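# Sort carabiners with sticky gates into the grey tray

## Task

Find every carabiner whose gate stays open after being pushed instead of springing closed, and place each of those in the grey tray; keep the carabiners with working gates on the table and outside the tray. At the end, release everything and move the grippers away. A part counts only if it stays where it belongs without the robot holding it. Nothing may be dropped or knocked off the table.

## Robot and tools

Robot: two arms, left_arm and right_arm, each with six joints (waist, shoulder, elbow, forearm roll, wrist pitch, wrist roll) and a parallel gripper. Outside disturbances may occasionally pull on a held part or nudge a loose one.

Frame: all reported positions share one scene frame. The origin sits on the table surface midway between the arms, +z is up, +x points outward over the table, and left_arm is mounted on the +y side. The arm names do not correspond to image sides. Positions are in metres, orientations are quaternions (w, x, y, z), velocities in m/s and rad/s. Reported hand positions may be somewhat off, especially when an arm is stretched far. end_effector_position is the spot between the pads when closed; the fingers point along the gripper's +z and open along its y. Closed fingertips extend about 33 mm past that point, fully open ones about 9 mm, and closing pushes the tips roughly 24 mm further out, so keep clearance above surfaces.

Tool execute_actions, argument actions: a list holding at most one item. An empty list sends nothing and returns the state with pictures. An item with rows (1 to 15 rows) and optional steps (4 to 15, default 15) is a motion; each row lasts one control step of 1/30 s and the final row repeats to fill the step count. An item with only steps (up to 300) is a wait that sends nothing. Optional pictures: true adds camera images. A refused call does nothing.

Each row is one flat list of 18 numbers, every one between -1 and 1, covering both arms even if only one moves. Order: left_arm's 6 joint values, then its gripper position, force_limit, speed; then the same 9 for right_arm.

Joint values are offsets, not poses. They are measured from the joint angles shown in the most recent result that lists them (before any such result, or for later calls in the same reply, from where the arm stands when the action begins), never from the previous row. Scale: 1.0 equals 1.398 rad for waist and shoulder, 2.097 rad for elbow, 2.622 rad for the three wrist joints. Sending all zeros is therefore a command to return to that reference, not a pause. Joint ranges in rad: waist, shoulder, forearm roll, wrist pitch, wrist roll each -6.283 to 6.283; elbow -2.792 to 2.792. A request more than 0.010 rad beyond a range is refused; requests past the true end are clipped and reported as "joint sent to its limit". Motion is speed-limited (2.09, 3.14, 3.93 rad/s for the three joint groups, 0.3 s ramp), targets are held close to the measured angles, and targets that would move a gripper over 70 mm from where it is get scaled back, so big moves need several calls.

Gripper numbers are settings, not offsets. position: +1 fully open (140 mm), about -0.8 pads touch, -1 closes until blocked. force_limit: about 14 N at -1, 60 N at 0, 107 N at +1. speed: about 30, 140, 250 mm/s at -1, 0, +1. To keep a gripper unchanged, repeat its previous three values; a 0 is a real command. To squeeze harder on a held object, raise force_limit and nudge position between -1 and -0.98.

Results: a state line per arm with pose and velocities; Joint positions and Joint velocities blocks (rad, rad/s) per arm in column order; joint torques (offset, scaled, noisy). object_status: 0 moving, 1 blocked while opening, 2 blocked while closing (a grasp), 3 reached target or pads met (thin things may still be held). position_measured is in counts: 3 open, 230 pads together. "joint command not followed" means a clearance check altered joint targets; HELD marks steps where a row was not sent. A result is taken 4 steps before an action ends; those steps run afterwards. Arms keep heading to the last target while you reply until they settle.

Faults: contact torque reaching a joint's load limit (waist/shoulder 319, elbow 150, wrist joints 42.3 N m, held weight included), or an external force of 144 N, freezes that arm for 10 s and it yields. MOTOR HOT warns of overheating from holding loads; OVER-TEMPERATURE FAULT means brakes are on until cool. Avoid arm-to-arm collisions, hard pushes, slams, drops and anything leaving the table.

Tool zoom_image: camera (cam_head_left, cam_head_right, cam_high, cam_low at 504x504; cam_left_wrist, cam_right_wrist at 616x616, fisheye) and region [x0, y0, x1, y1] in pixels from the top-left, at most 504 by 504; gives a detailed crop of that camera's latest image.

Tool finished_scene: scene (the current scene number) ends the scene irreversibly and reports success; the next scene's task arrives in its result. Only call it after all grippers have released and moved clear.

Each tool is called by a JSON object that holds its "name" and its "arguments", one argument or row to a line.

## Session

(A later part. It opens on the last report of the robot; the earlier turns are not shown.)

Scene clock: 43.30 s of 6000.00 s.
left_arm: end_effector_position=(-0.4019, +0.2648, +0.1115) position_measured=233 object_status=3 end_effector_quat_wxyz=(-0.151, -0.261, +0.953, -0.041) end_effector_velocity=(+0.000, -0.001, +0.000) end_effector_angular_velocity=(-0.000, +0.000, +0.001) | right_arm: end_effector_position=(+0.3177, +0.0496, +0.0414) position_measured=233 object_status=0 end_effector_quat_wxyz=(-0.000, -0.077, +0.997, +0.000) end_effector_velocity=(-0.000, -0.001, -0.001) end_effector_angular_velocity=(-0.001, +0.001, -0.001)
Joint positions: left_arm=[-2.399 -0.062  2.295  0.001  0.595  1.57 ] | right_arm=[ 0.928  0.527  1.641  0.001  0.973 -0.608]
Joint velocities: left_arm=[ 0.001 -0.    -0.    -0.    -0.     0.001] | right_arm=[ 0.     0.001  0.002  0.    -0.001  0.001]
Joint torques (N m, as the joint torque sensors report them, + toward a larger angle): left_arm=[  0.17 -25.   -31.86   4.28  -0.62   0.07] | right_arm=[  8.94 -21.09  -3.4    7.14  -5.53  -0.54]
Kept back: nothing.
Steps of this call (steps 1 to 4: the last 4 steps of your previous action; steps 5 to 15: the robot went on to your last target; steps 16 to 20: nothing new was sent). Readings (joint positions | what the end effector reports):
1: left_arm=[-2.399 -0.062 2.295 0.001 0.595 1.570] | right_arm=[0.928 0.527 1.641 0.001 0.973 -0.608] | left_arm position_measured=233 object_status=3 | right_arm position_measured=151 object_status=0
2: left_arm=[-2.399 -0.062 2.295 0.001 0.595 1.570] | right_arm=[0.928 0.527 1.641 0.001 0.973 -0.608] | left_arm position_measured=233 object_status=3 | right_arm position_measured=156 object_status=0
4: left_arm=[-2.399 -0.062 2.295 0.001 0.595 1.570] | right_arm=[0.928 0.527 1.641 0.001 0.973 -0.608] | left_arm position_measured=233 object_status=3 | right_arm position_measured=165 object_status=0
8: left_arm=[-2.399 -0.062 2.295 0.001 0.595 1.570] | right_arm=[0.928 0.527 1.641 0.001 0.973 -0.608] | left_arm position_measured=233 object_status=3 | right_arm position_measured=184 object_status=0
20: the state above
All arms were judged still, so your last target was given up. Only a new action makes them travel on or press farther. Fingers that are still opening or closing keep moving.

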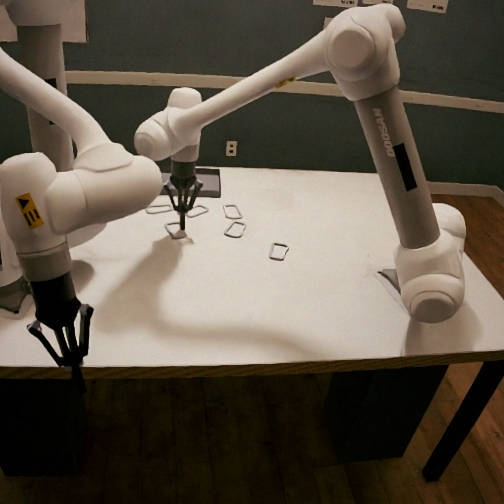

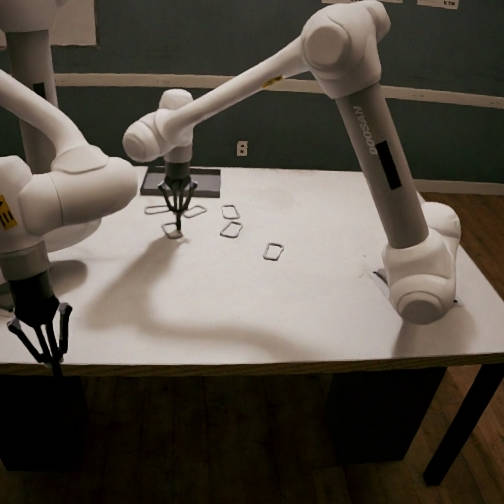

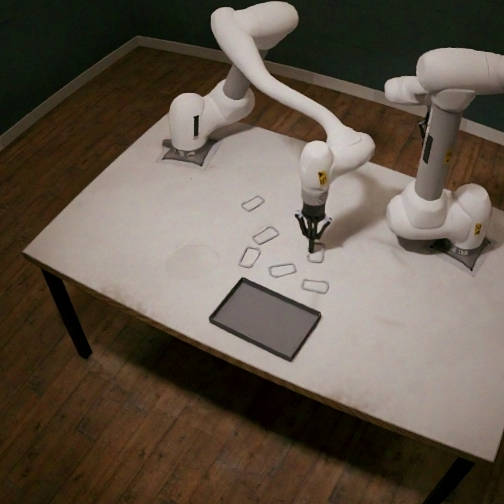

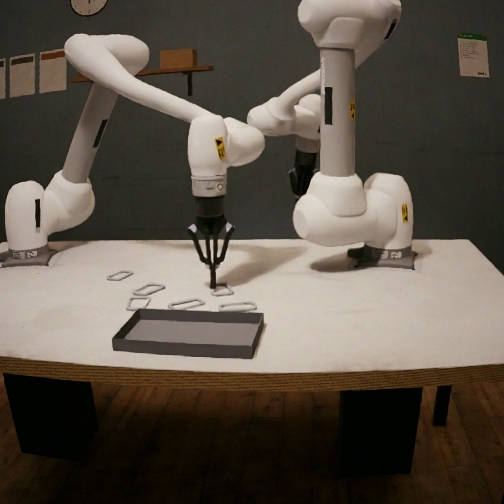

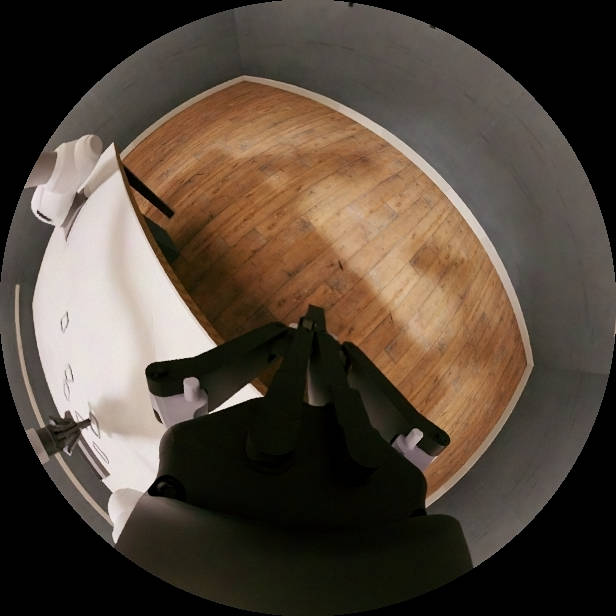

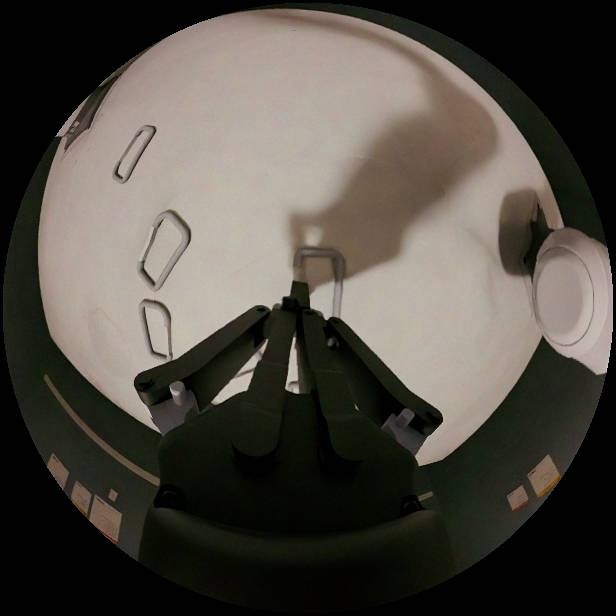

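{"name": "execute_actions", "arguments": {
  "actions": [
    {"rows":[[0,0,0,0,0,0,-1,0,0,0,-0.006,-0.002,0,0.005,0,0.2,0,0],[0,0,0,0,0,0,-1,0,0,0,-0.0157,-0.0165,0,0.021,0,0.2,0,0]],"steps":15}
  ]
}}

{"name": "execute_actions", "arguments": {
  "actions": []
}}

{"name": "zoom_image", "arguments": {
  "camera": "cam_right_wrist",
  "region": [200,180,420,400]
}}

Scene clock: 43.87 s of 6000.00 s.
left_arm: end_effector_position=(-0.4019, +0.2648, +0.1115) position_measured=233 object_status=3 end_effector_quat_wxyz=(-0.151, -0.261, +0.953, -0.041) end_effector_velocity=(+0.000, -0.001, -0.000) end_effector_angular_velocity=(+0.000, -0.001, +0.001) | right_arm: end_effector_position=(+0.3201, +0.0546, +0.0740) position_measured=162 object_status=0 end_effector_quat_wxyz=(-0.000, -0.077, +0.997, +0.001) end_effector_velocity=(+0.001, +0.001, +0.009) end_effector_angular_velocity=(+0.002, -0.003, +0.003)
Joint positions: left_arm=[-2.399 -0.062  2.295  0.001  0.595  1.57 ] | right_arm=[ 0.928  0.506  1.607  0.001  1.028 -0.608]
Joint velocities: left_arm=[ 0.001  0.001 -0.     0.    -0.     0.   ] | right_arm=[ 0.    -0.006 -0.008 -0.002  0.011 -0.002]
Joint torques (N m, as the joint torque sensors report them, + toward a larger angle): left_arm=[ -0.58 -24.45 -32.17   4.35  -0.67   0.11] | right_arm=[  3.19 -86.69 -32.35   4.05  -0.28  -0.11]
Steps of this call (steps 1 to 6: nothing new was sent; steps 7 to 17: the first 11 steps of this action). Readings (joint positions | what the end effector reports):
7: left_arm=[-2.399 -0.062 2.295 0.001 0.595 1.570] | right_arm=[0.928 0.527 1.641 0.001 0.973 -0.608] | left_arm position_measured=233 object_status=3 | right_arm position_measured=233 object_status=0
8: left_arm=[-2.399 -0.062 2.295 0.001 0.595 1.570] | right_arm=[0.928 0.526 1.641 0.001 0.975 -0.608] | left_arm position_measured=233 object_status=3 | right_arm position_measured=233 object_status=0
10: left_arm=[-2.399 -0.062 2.295 0.001 0.595 1.570] | right_arm=[0.928 0.517 1.626 0.001 1.000 -0.608] | left_arm position_measured=233 object_status=3 | right_arm position_measured=215 object_status=0
14: left_arm=[-2.399 -0.062 2.295 0.001 0.595 1.570] | right_arm=[0.928 0.507 1.609 0.001 1.025 -0.608] | left_arm position_measured=233 object_status=3 | right_arm position_measured=185 object_status=0
17: the state above

Scene clock: 44.00 s of 6000.00 s.
left_arm: end_effector_position=(-0.4019, +0.2648, +0.1115) position_measured=233 object_status=3 end_effector_quat_wxyz=(-0.151, -0.261, +0.953, -0.041) end_effector_velocity=(+0.000, -0.000, +0.000) end_effector_angular_velocity=(+0.001, +0.001, +0.002) | right_arm: end_effector_position=(+0.3201, +0.0547, +0.0746) position_measured=132 object_status=0 end_effector_quat_wxyz=(+0.000, -0.077, +0.997, +0.001) end_effector_velocity=(-0.000, +0.000, +0.002) end_effector_angular_velocity=(+0.001, -0.001, +0.002)
Joint positions: left_arm=[-2.399 -0.062  2.295  0.001  0.595  1.57 ] | right_arm=[ 0.928  0.505  1.606  0.001  1.028 -0.608]
Joint velocities: left_arm=[ 0.001 -0.     0.    -0.001  0.     0.   ] | right_arm=[ 0.    -0.001 -0.001 -0.     0.002 -0.002]
Joint torques (N m, as the joint torque sensors report them, + toward a larger angle): left_arm=[ -0.04 -25.03 -32.15   4.16  -0.62   0.02] | right_arm=[  2.06 -87.9  -33.26   4.04  -0.25  -0.09]
Kept back: nothing.
Steps of this call (steps 1 to 4: the last 4 steps of your previous action). Readings (joint positions | what the end effector reports):
1: left_arm=[-2.399 -0.062 2.295 0.001 0.595 1.570] | right_arm=[0.928 0.506 1.607 0.001 1.028 -0.608] | left_arm position_measured=233 object_status=3 | right_arm position_measured=154 object_status=0
2: left_arm=[-2.399 -0.062 2.295 0.001 0.595 1.570] | right_arm=[0.928 0.506 1.607 0.001 1.028 -0.608] | left_arm position_measured=233 object_status=3 | right_arm position_measured=147 object_status=0
4: the state above

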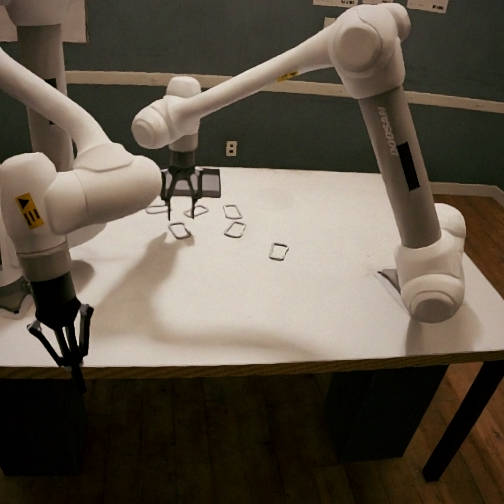

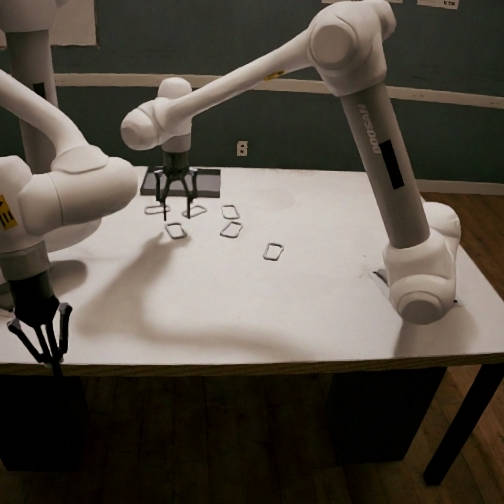

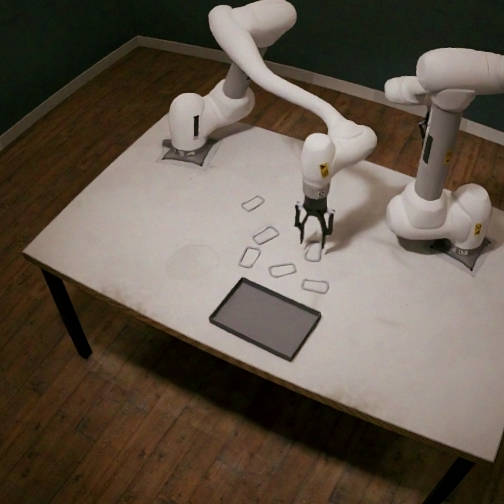

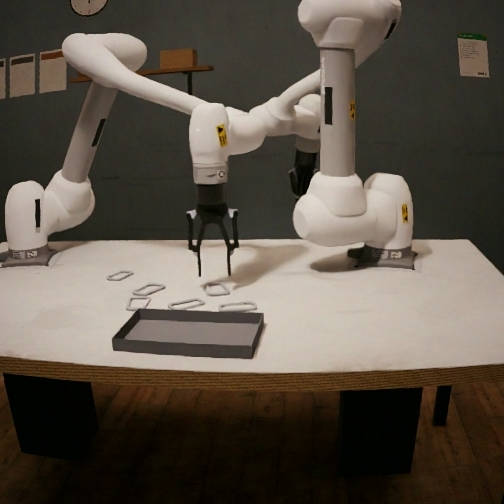

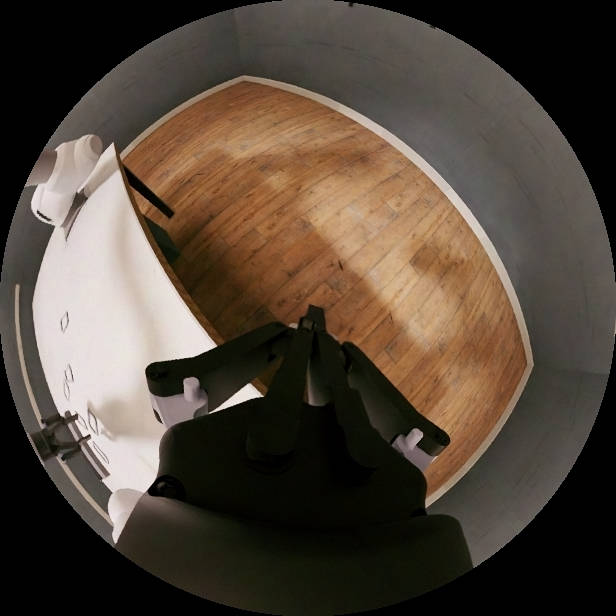

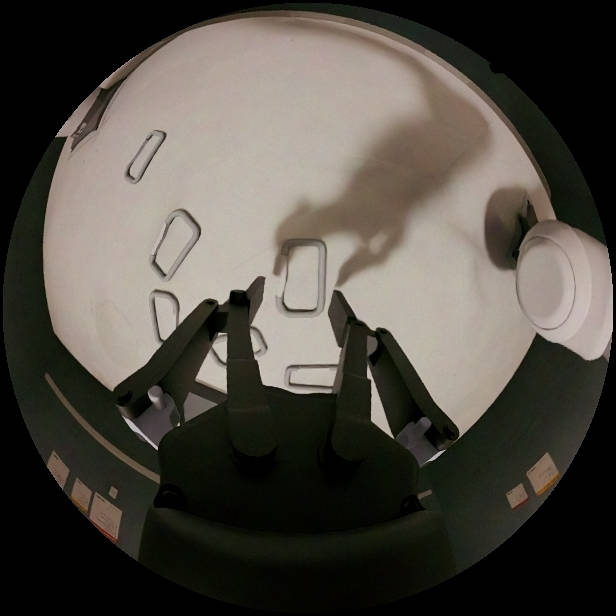

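Region (200, 180, 420, 400) of cam_right_wrist's 616x616 image, scaled by 2.291, with more detail than that image has.

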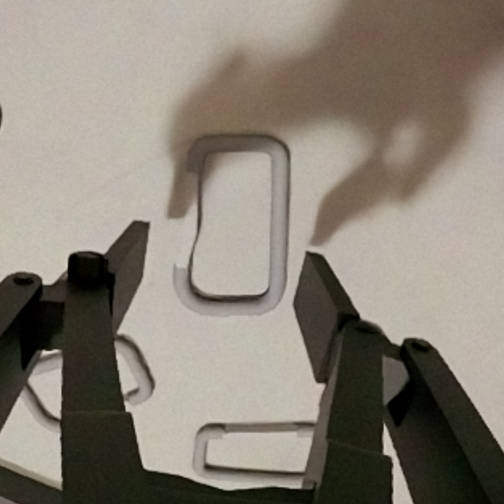

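{"name": "execute_actions", "arguments": {
  "actions": [
    {"rows":[[0,0,0,0,0,0,-1,0,0,0.002,0.022,0.013,0,-0.0214,0,0.2,0,0]],"steps":15}
  ]
}}

{"name": "execute_actions", "arguments": {
  "actions": [
    {"rows":[[0,0,0,0,0,0,-1,0,0,0,0,0,0,0,0,-1,0,-0.5],[0,0,0,0,0,0,-1,0,0,0,0,0,0,0,0,-1,0,-0.5],[0,0,0,0,0,0,-1,0,0,0,0,0,0,0,0,-1,0,-0.5],[0,0,0,0,0,0,-1,0,0,0,0,0,0,0,0,-1,0,-0.5],[0,0,0,0,0,0,-1,0,0,0,0,0,0,0,0,-1,0,-0.5],[0,0,0,0,0,0,-1,0,0,0,0,0,0,0,0,-1,0,-0.5],[0,0,0,0,0,0,-1,0,0,0,0,0,0,0,0,-1,0,-0.5],[0,0,0,0,0,0,-1,0,0,0,0,0,0,0,0,-1,0,-0.5],[0,0,0,0,0,0,-1,0,0,0,0,0,0,0,0,-1,0,-0.5],[0,0,0,0,0,0,-1,0,0,0,0,0,0,0,0,-1,0,-0.5],[0,0,0,0,0,0,-1,0,0,0,0,0,0,0,0,-1,0,-0.5],[0,0,0,0,0,0,-1,0,0,0,-0.002,-0.0007,0,0.0016,0,-0.45,0,-0.5]],"steps":15}
  ]
}}

{"name": "execute_actions", "arguments": {
  "actions": []
}}

{"name": "zoom_image", "arguments": {
  "camera": "cam_right_wrist",
  "region": [200,180,420,400]
}}

Scene clock: 45.00 s of 6000.00 s.
left_arm: end_effector_position=(-0.4019, +0.2648, +0.1115) position_measured=233 object_status=3 end_effector_quat_wxyz=(-0.151, -0.261, +0.953, -0.041) end_effector_velocity=(+0.000, -0.000, -0.000) end_effector_angular_velocity=(-0.001, -0.001, -0.002) | right_arm: end_effector_position=(+0.3177, +0.0541, +0.0383) position_measured=104 object_status=3 end_effector_quat_wxyz=(-0.000, -0.078, +0.997, +0.000) end_effector_velocity=(-0.001, -0.000, -0.006) end_effector_angular_velocity=(-0.001, +0.002, -0.000)
Joint positions: left_arm=[-2.399 -0.062  2.295  0.001  0.595  1.57 ] | right_arm=[ 0.931  0.536  1.633  0.001  0.973 -0.608]
Joint velocities: left_arm=[ 0.     0.    -0.     0.001 -0.     0.001] | right_arm=[ 0.001  0.005  0.004  0.001 -0.008  0.   ]
Joint torques (N m, as the joint torque sensors report them, + toward a larger angle): left_arm=[ -0.31 -25.1  -32.32   4.22  -0.67  -0.03] | right_arm=[  1.85 -89.15 -32.52   3.63  -0.4   -0.42]
Steps of this call (steps 1 to 15: the robot went on to your last target; steps 16 to 19: nothing new was sent; steps 20 to 30: the first 11 steps of this action). Readings (joint positions | what the end effector reports):
20: left_arm=[-2.399 -0.062 2.295 0.001 0.595 1.570] | right_arm=[0.928 0.505 1.606 0.001 1.028 -0.608] | left_arm position_measured=233 object_status=3 | right_arm position_measured=104 object_status=3
21: left_arm=[-2.399 -0.062 2.295 0.001 0.595 1.570] | right_arm=[0.928 0.507 1.608 0.001 1.023 -0.608] | left_arm position_measured=233 object_status=3 | right_arm position_measured=104 object_status=3
23: left_arm=[-2.399 -0.062 2.295 0.001 0.595 1.570] | right_arm=[0.929 0.524 1.624 0.001 0.993 -0.608] | left_arm position_measured=233 object_status=3 | right_arm position_measured=104 object_status=3
27: left_arm=[-2.399 -0.062 2.295 0.001 0.595 1.570] | right_arm=[0.930 0.535 1.632 0.001 0.975 -0.608] | left_arm position_measured=233 object_status=3 | right_arm position_measured=104 object_status=3
30: the state above

Scene clock: 45.50 s of 6000.00 s.
left_arm: end_effector_position=(-0.4019, +0.2648, +0.1115) position_measured=233 object_status=3 end_effector_quat_wxyz=(-0.151, -0.261, +0.953, -0.041) end_effector_velocity=(+0.000, -0.001, +0.001) end_effector_angular_velocity=(-0.001, +0.002, +0.000) | right_arm: end_effector_position=(+0.3175, +0.0542, +0.0379) position_measured=147 object_status=0 end_effector_quat_wxyz=(-0.000, -0.078, +0.997, +0.000) end_effector_velocity=(+0.002, +0.003, +0.003) end_effector_angular_velocity=(+0.006, -0.003, +0.000)
Joint positions: left_arm=[-2.399 -0.062  2.295  0.001  0.595  1.57 ] | right_arm=[ 0.931  0.536  1.634  0.001  0.972 -0.608]
Joint velocities: left_arm=[ 0.001 -0.002 -0.     0.    -0.     0.001] | right_arm=[ 0.    -0.001 -0.005 -0.    -0.001  0.   ]
Joint torques (N m, as the joint torque sensors report them, + toward a larger angle): left_arm=[ -0.34 -24.94 -31.92   4.3   -0.51  -0.03] | right_arm=[ -0.92 -63.07 -17.99   2.06   2.08  -0.13]
Steps of this call (steps 1 to 4: the last 4 steps of your previous action; steps 5 to 15: the first 11 steps of this action, its rows measured from where the robot was after step 4). Readings (joint positions | what the end effector reports):
4: left_arm=[-2.399 -0.062 2.295 0.001 0.595 1.570] | right_arm=[0.931 0.536 1.634 0.001 0.972 -0.608] | left_arm position_measured=233 object_status=3 | right_arm position_measured=104 object_status=3
5: left_arm=[-2.399 -0.062 2.295 0.001 0.595 1.570] | right_arm=[0.931 0.536 1.634 0.001 0.972 -0.608] | left_arm position_measured=233 object_status=3 | right_arm position_measured=104 object_status=0
6: left_arm=[-2.399 -0.062 2.295 0.001 0.595 1.570] | right_arm=[0.931 0.536 1.634 0.001 0.972 -0.608] | left_arm position_measured=233 object_status=3 | right_arm position_measured=105 object_status=0
8: left_arm=[-2.399 -0.062 2.295 0.001 0.595 1.570] | right_arm=[0.931 0.536 1.634 0.001 0.972 -0.608] | left_arm position_measured=233 object_status=3 | right_arm position_measured=115 object_status=0
12: left_arm=[-2.399 -0.062 2.295 0.001 0.595 1.570] | right_arm=[0.931 0.536 1.634 0.001 0.972 -0.608] | left_arm position_measured=233 object_status=3 | right_arm position_measured=133 object_status=0
15: the state above

Scene clock: 45.63 s of 6000.00 s.
left_arm: end_effector_position=(-0.4019, +0.2648, +0.1115) position_measured=233 object_status=3 end_effector_quat_wxyz=(-0.151, -0.261, +0.953, -0.041) end_effector_velocity=(-0.000, +0.000, -0.001) end_effector_angular_velocity=(+0.001, -0.002, -0.001) | right_arm: end_effector_position=(+0.3174, +0.0539, +0.0396) position_measured=165 object_status=0 end_effector_quat_wxyz=(-0.001, -0.078, +0.997, -0.000) end_effector_velocity=(-0.001, -0.002, +0.012) end_effector_angular_velocity=(-0.003, +0.002, +0.000)
Joint positions: left_arm=[-2.399 -0.062  2.295  0.001  0.595  1.57 ] | right_arm=[ 0.931  0.534  1.633  0.001  0.975 -0.608]
Joint velocities: left_arm=[-0.001  0.002  0.    -0.001  0.     0.001] | right_arm=[ 0.    -0.013 -0.004  0.     0.02  -0.   ]
Joint torques (N m, as the joint torque sensors report them, + toward a larger angle): left_arm=[ -0.41 -24.5  -32.19   4.29  -0.67   0.06] | right_arm=[  2.24 -76.52 -23.99   3.34   0.69  -0.24]
Kept back: nothing.
Steps of this call (steps 1 to 4: the last 4 steps of your previous action). Readings (joint positions | what the end effector reports):
1: left_arm=[-2.399 -0.062 2.295 0.001 0.595 1.570] | right_arm=[0.931 0.536 1.633 0.001 0.972 -0.608] | left_arm position_measured=233 object_status=3 | right_arm position_measured=151 object_status=0
2: left_arm=[-2.399 -0.062 2.295 0.001 0.595 1.570] | right_arm=[0.931 0.535 1.633 0.001 0.973 -0.608] | left_arm position_measured=233 object_status=3 | right_arm position_measured=156 object_status=0
4: the state above

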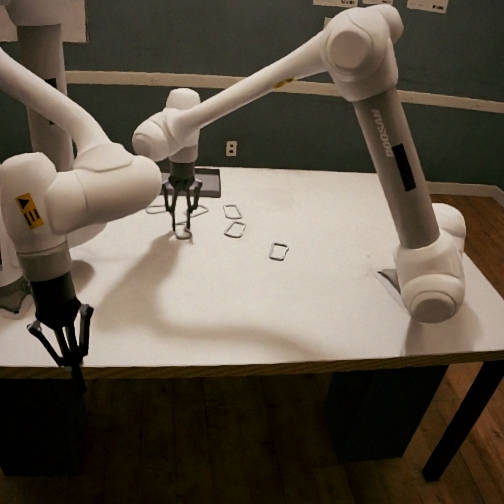

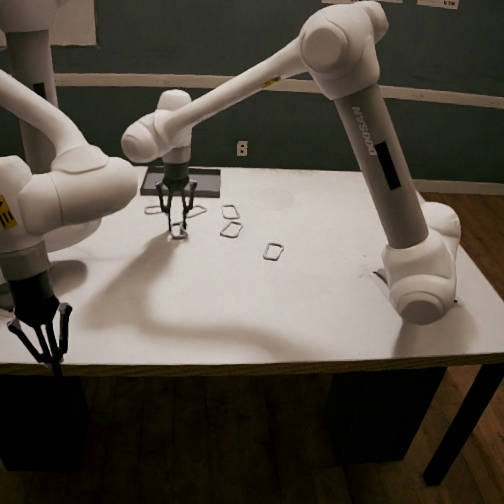

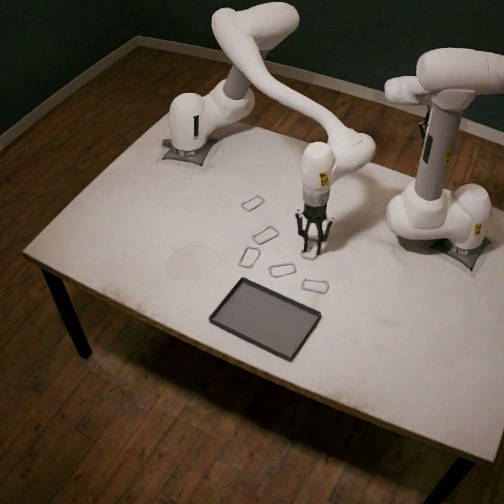

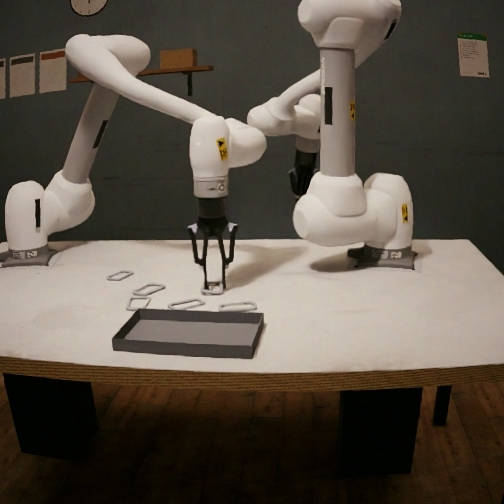

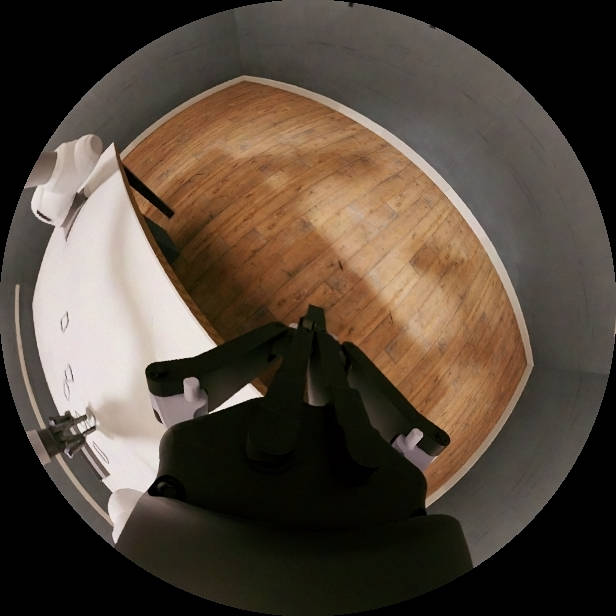

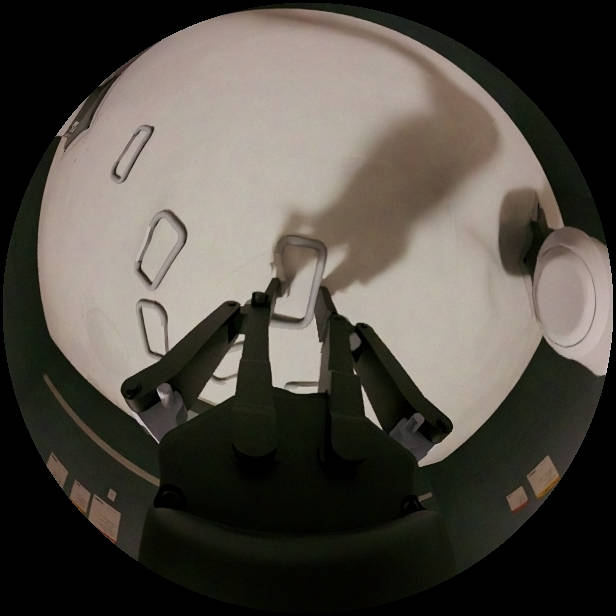

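Region (200, 180, 420, 400) of cam_right_wrist's 616x616 image, scaled by 2.291, with more detail than that image has.

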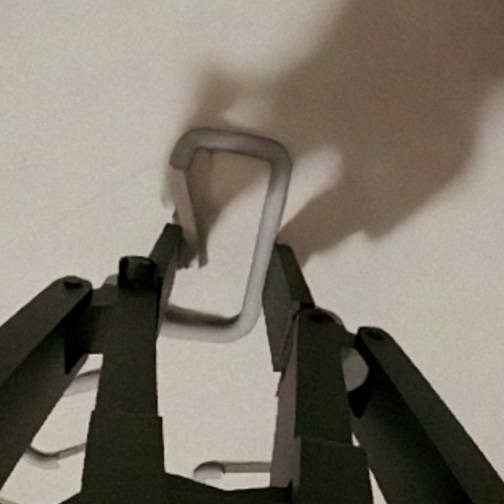

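{"name": "execute_actions", "arguments": {
  "actions": [
    {"rows":[[0,0,0,0,0,0,-1,0,0,0,-0.002,-0.0007,0,0.0015,0,-0.6,0,-0.5]],"steps":15}
  ],
  "pictures": true
}}

{"name": "zoom_image", "arguments": {
  "camera": "cam_right_wrist",
  "region": [200,180,420,400]
}}

Scene clock: 46.13 s of 6000.00 s.
left_arm: end_effector_position=(-0.4019, +0.2648, +0.1115) position_measured=233 object_status=3 end_effector_quat_wxyz=(-0.151, -0.261, +0.953, -0.041) end_effector_velocity=(+0.000, -0.001, -0.000) end_effector_angular_velocity=(-0.000, -0.001, +0.001) | right_arm: end_effector_position=(+0.3173, +0.0539, +0.0424) position_measured=205 object_status=0 end_effector_quat_wxyz=(-0.000, -0.078, +0.997, +0.000) end_effector_velocity=(+0.000, +0.000, -0.000) end_effector_angular_velocity=(-0.001, +0.000, +0.001)
Joint positions: left_arm=[-2.399 -0.062  2.295  0.001  0.595  1.57 ] | right_arm=[ 0.931  0.532  1.631  0.001  0.979 -0.608]
Joint velocities: left_arm=[ 0.001  0.001  0.     0.    -0.     0.   ] | right_arm=[-0.     0.001 -0.001 -0.     0.001 -0.001]
Joint torques (N m, as the joint torque sensors report them, + toward a larger angle): left_arm=[  0.32 -24.77 -32.08   4.22  -0.66   0.1 ] | right_arm=[  3.28 -89.55 -33.84   3.73  -0.41  -0.2 ]
Steps of this call (steps 1 to 4: the robot went on to your last target; steps 5 to 15: the first 11 steps of this action). Readings (joint positions | what the end effector reports):
5: left_arm=[-2.399 -0.062 2.295 0.001 0.595 1.570] | right_arm=[0.931 0.533 1.632 0.001 0.976 -0.608] | left_arm position_measured=233 object_status=3 | right_arm position_measured=186 object_status=0
6: left_arm=[-2.399 -0.062 2.295 0.001 0.595 1.570] | right_arm=[0.931 0.533 1.632 0.001 0.977 -0.608] | left_arm position_measured=233 object_status=3 | right_arm position_measured=187 object_status=0
8: left_arm=[-2.399 -0.062 2.295 0.001 0.595 1.570] | right_arm=[0.931 0.532 1.632 0.001 0.978 -0.608] | left_arm position_measured=233 object_status=3 | right_arm position_measured=197 object_status=0
12: left_arm=[-2.399 -0.062 2.295 0.001 0.595 1.570] | right_arm=[0.931 0.532 1.631 0.001 0.979 -0.608] | left_arm position_measured=233 object_status=3 | right_arm position_measured=205 object_status=0
15: the state above

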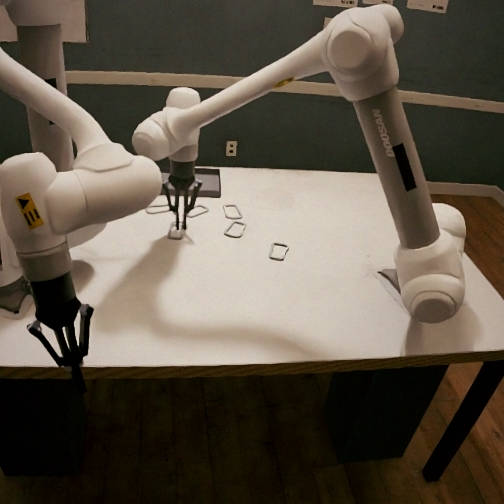

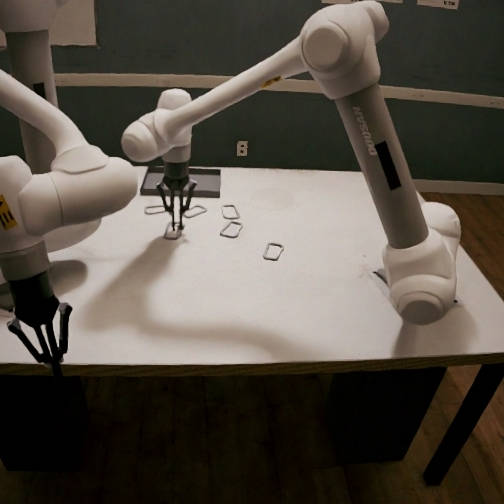

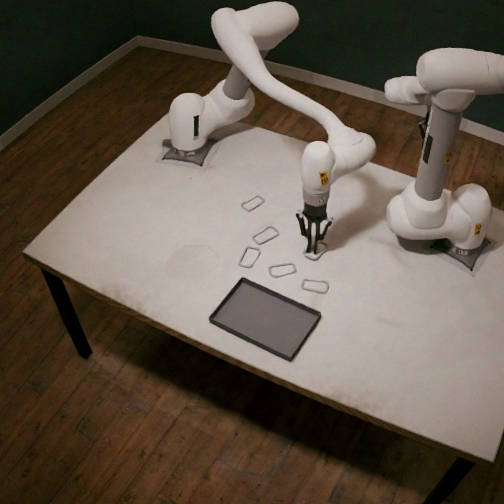

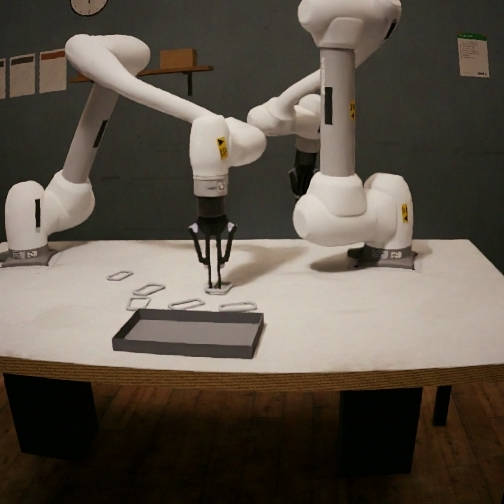

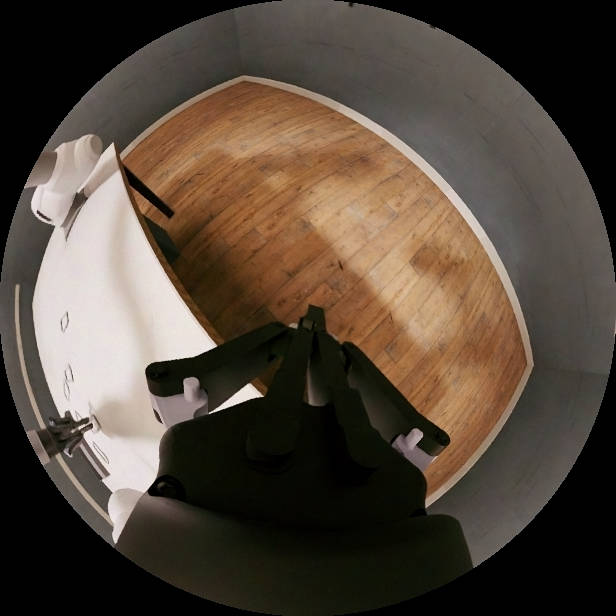

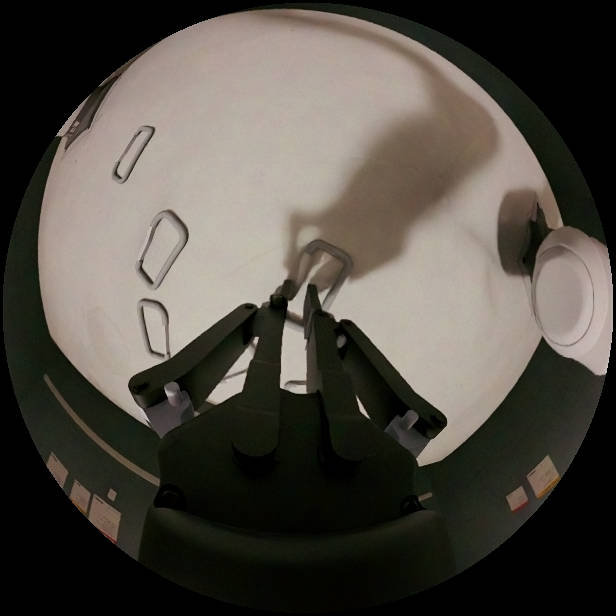

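Region (200, 180, 420, 400) of cam_right_wrist's 616x616 image, scaled by 2.291, with more detail than that image has.

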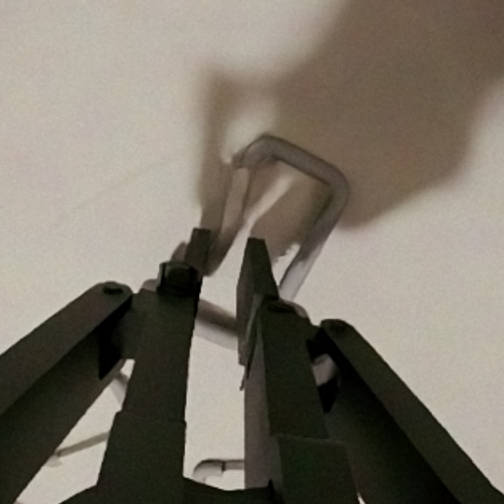

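{"name": "execute_actions", "arguments": {
  "actions": [
    {"rows":[[0,0,0,0,0,0,-1,0,0,0,-0.019,-0.012,0,0.019,0,0.2,0,0.5]],"steps":12}
  ]
}}

{"name": "execute_actions", "arguments": {
  "actions": []
}}

{"name": "zoom_image", "arguments": {
  "camera": "cam_right_wrist",
  "region": [200,180,420,400]
}}

Scene clock: 46.60 s of 6000.00 s.
left_arm: end_effector_position=(-0.4019, +0.2648, +0.1115) position_measured=233 object_status=3 end_effector_quat_wxyz=(-0.151, -0.261, +0.953, -0.041) end_effector_velocity=(-0.000, +0.000, +0.000) end_effector_angular_velocity=(-0.000, +0.000, -0.000) | right_arm: end_effector_position=(+0.3181, +0.0554, +0.0736) position_measured=178 object_status=0 end_effector_quat_wxyz=(+0.000, -0.078, +0.997, +0.001) end_effector_velocity=(-0.000, -0.000, +0.018) end_effector_angular_velocity=(-0.001, +0.002, -0.001)
Joint positions: left_arm=[-2.399 -0.062  2.295  0.001  0.595  1.57 ] | right_arm=[ 0.931  0.506  1.607  0.001  1.027 -0.608]
Joint velocities: left_arm=[-0.001 -0.    -0.     0.     0.    -0.001] | right_arm=[-0.    -0.014 -0.014  0.002  0.03  -0.   ]
Joint torques (N m, as the joint torque sensors report them, + toward a larger angle): left_arm=[ -0.18 -24.69 -32.21   4.29  -0.58   0.02] | right_arm=[  4.1  -85.32 -32.51   3.81  -0.12  -0.3 ]
Steps of this call (steps 1 to 4: the last 4 steps of your previous action; steps 5 to 6: the robot went on to your last target; steps 7 to 14: the first 8 steps of this action). Readings (joint positions | what the end effector reports):
7: left_arm=[-2.399 -0.062 2.295 0.001 0.595 1.570] | right_arm=[0.931 0.531 1.631 0.001 0.979 -0.608] | left_arm position_measured=233 object_status=3 | right_arm position_measured=205 object_status=0
8: left_arm=[-2.399 -0.062 2.295 0.001 0.595 1.570] | right_arm=[0.931 0.529 1.629 0.001 0.986 -0.608] | left_arm position_measured=233 object_status=3 | right_arm position_measured=201 object_status=0
10: left_arm=[-2.399 -0.062 2.295 0.001 0.595 1.570] | right_arm=[0.931 0.514 1.614 0.001 1.012 -0.608] | left_arm position_measured=233 object_status=3 | right_arm position_measured=180 object_status=0
14: the state above

Scene clock: 46.73 s of 6000.00 s.
left_arm: end_effector_position=(-0.4019, +0.2648, +0.1115) position_measured=233 object_status=3 end_effector_quat_wxyz=(-0.151, -0.261, +0.953, -0.041) end_effector_velocity=(+0.000, -0.000, +0.000) end_effector_angular_velocity=(-0.000, +0.000, -0.000) | right_arm: end_effector_position=(+0.3181, +0.0555, +0.0747) position_measured=178 object_status=1 end_effector_quat_wxyz=(+0.000, -0.078, +0.997, +0.001) end_effector_velocity=(-0.000, +0.000, +0.003) end_effector_angular_velocity=(+0.001, +0.000, +0.000)
Joint positions: left_arm=[-2.399 -0.062  2.295  0.001  0.595  1.57 ] | right_arm=[ 0.931  0.505  1.606  0.001  1.029 -0.608]
Joint velocities: left_arm=[ 0.    -0.    -0.    -0.    -0.     0.001] | right_arm=[ 0.    -0.003 -0.003  0.001  0.004 -0.   ]
Joint torques (N m, as the joint torque sensors report them, + toward a larger angle): left_arm=[ -0.21 -24.96 -32.01   4.32  -0.72   0.01] | right_arm=[  1.91 -86.8  -33.74   3.94  -0.16  -0.25]
Kept back: nothing.
Steps of this call (steps 1 to 4: the last 4 steps of your previous action). Readings (joint positions | what the end effector reports):
1: left_arm=[-2.399 -0.062 2.295 0.001 0.595 1.570] | right_arm=[0.931 0.506 1.607 0.001 1.028 -0.608] | left_arm position_measured=233 object_status=3 | right_arm position_measured=178 object_status=0
2: left_arm=[-2.399 -0.062 2.295 0.001 0.595 1.570] | right_arm=[0.931 0.506 1.607 0.001 1.028 -0.608] | left_arm position_measured=233 object_status=3 | right_arm position_measured=178 object_status=1
4: the state above

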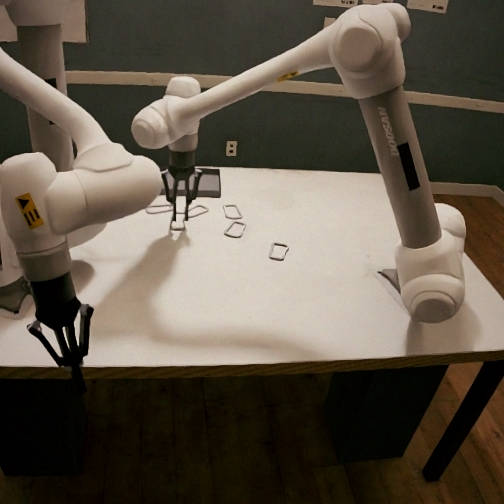

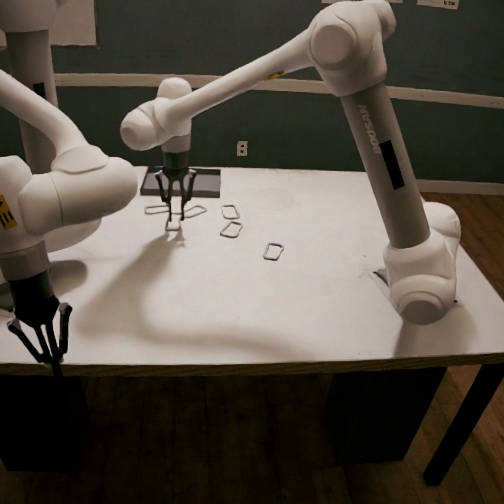

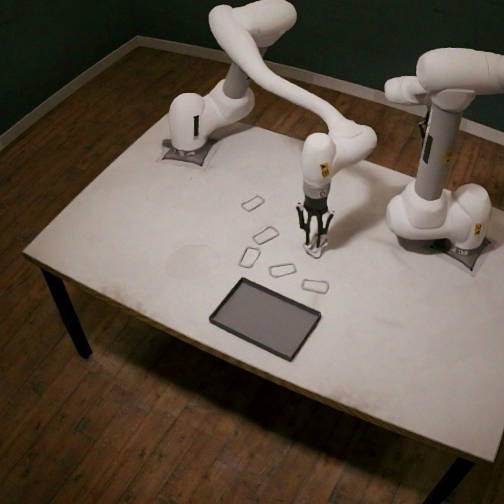

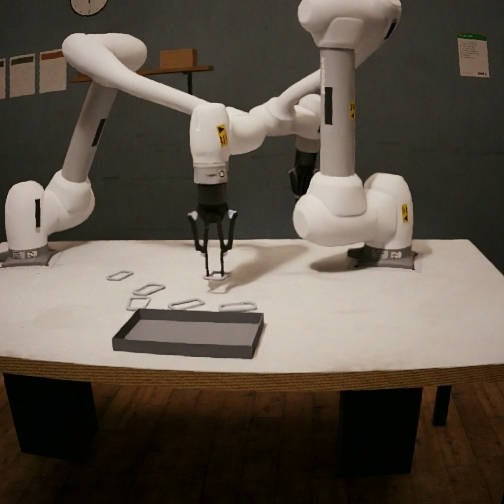

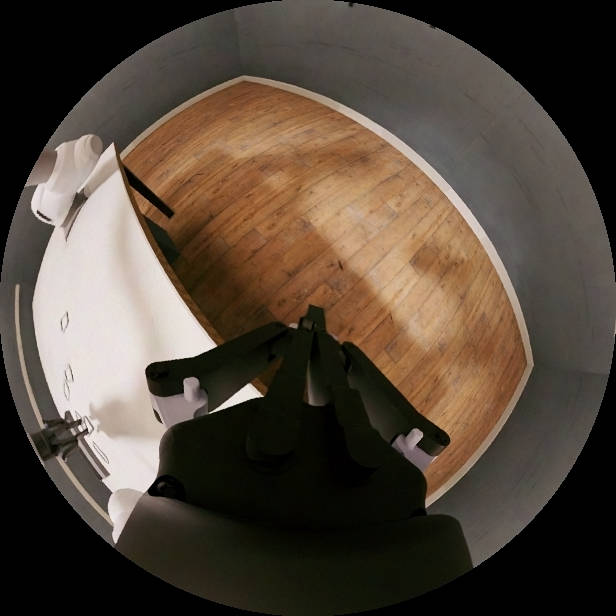

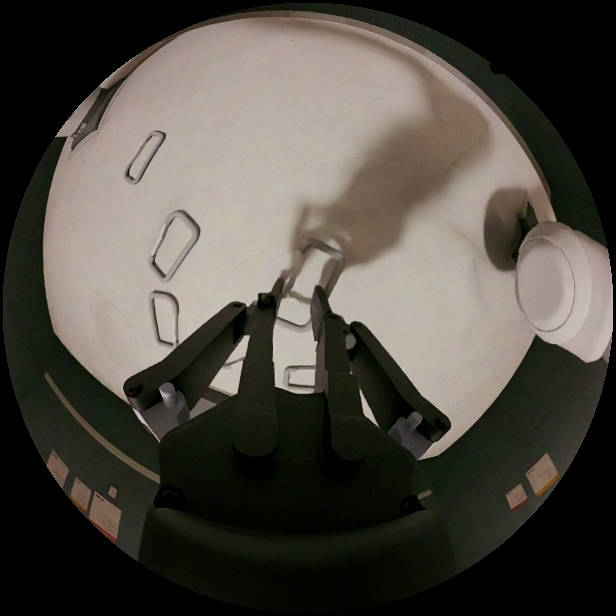

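Region (200, 180, 420, 400) of cam_right_wrist's 616x616 image, scaled by 2.291, with more detail than that image has.

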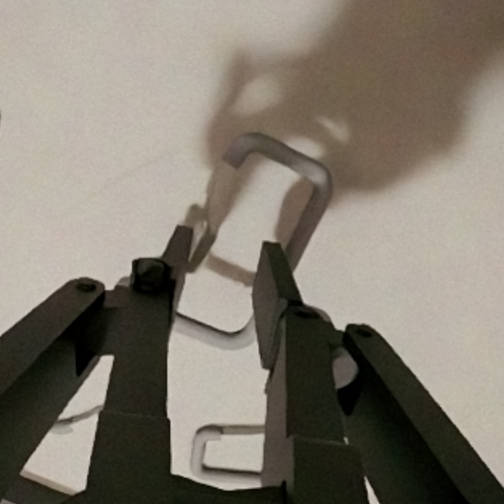

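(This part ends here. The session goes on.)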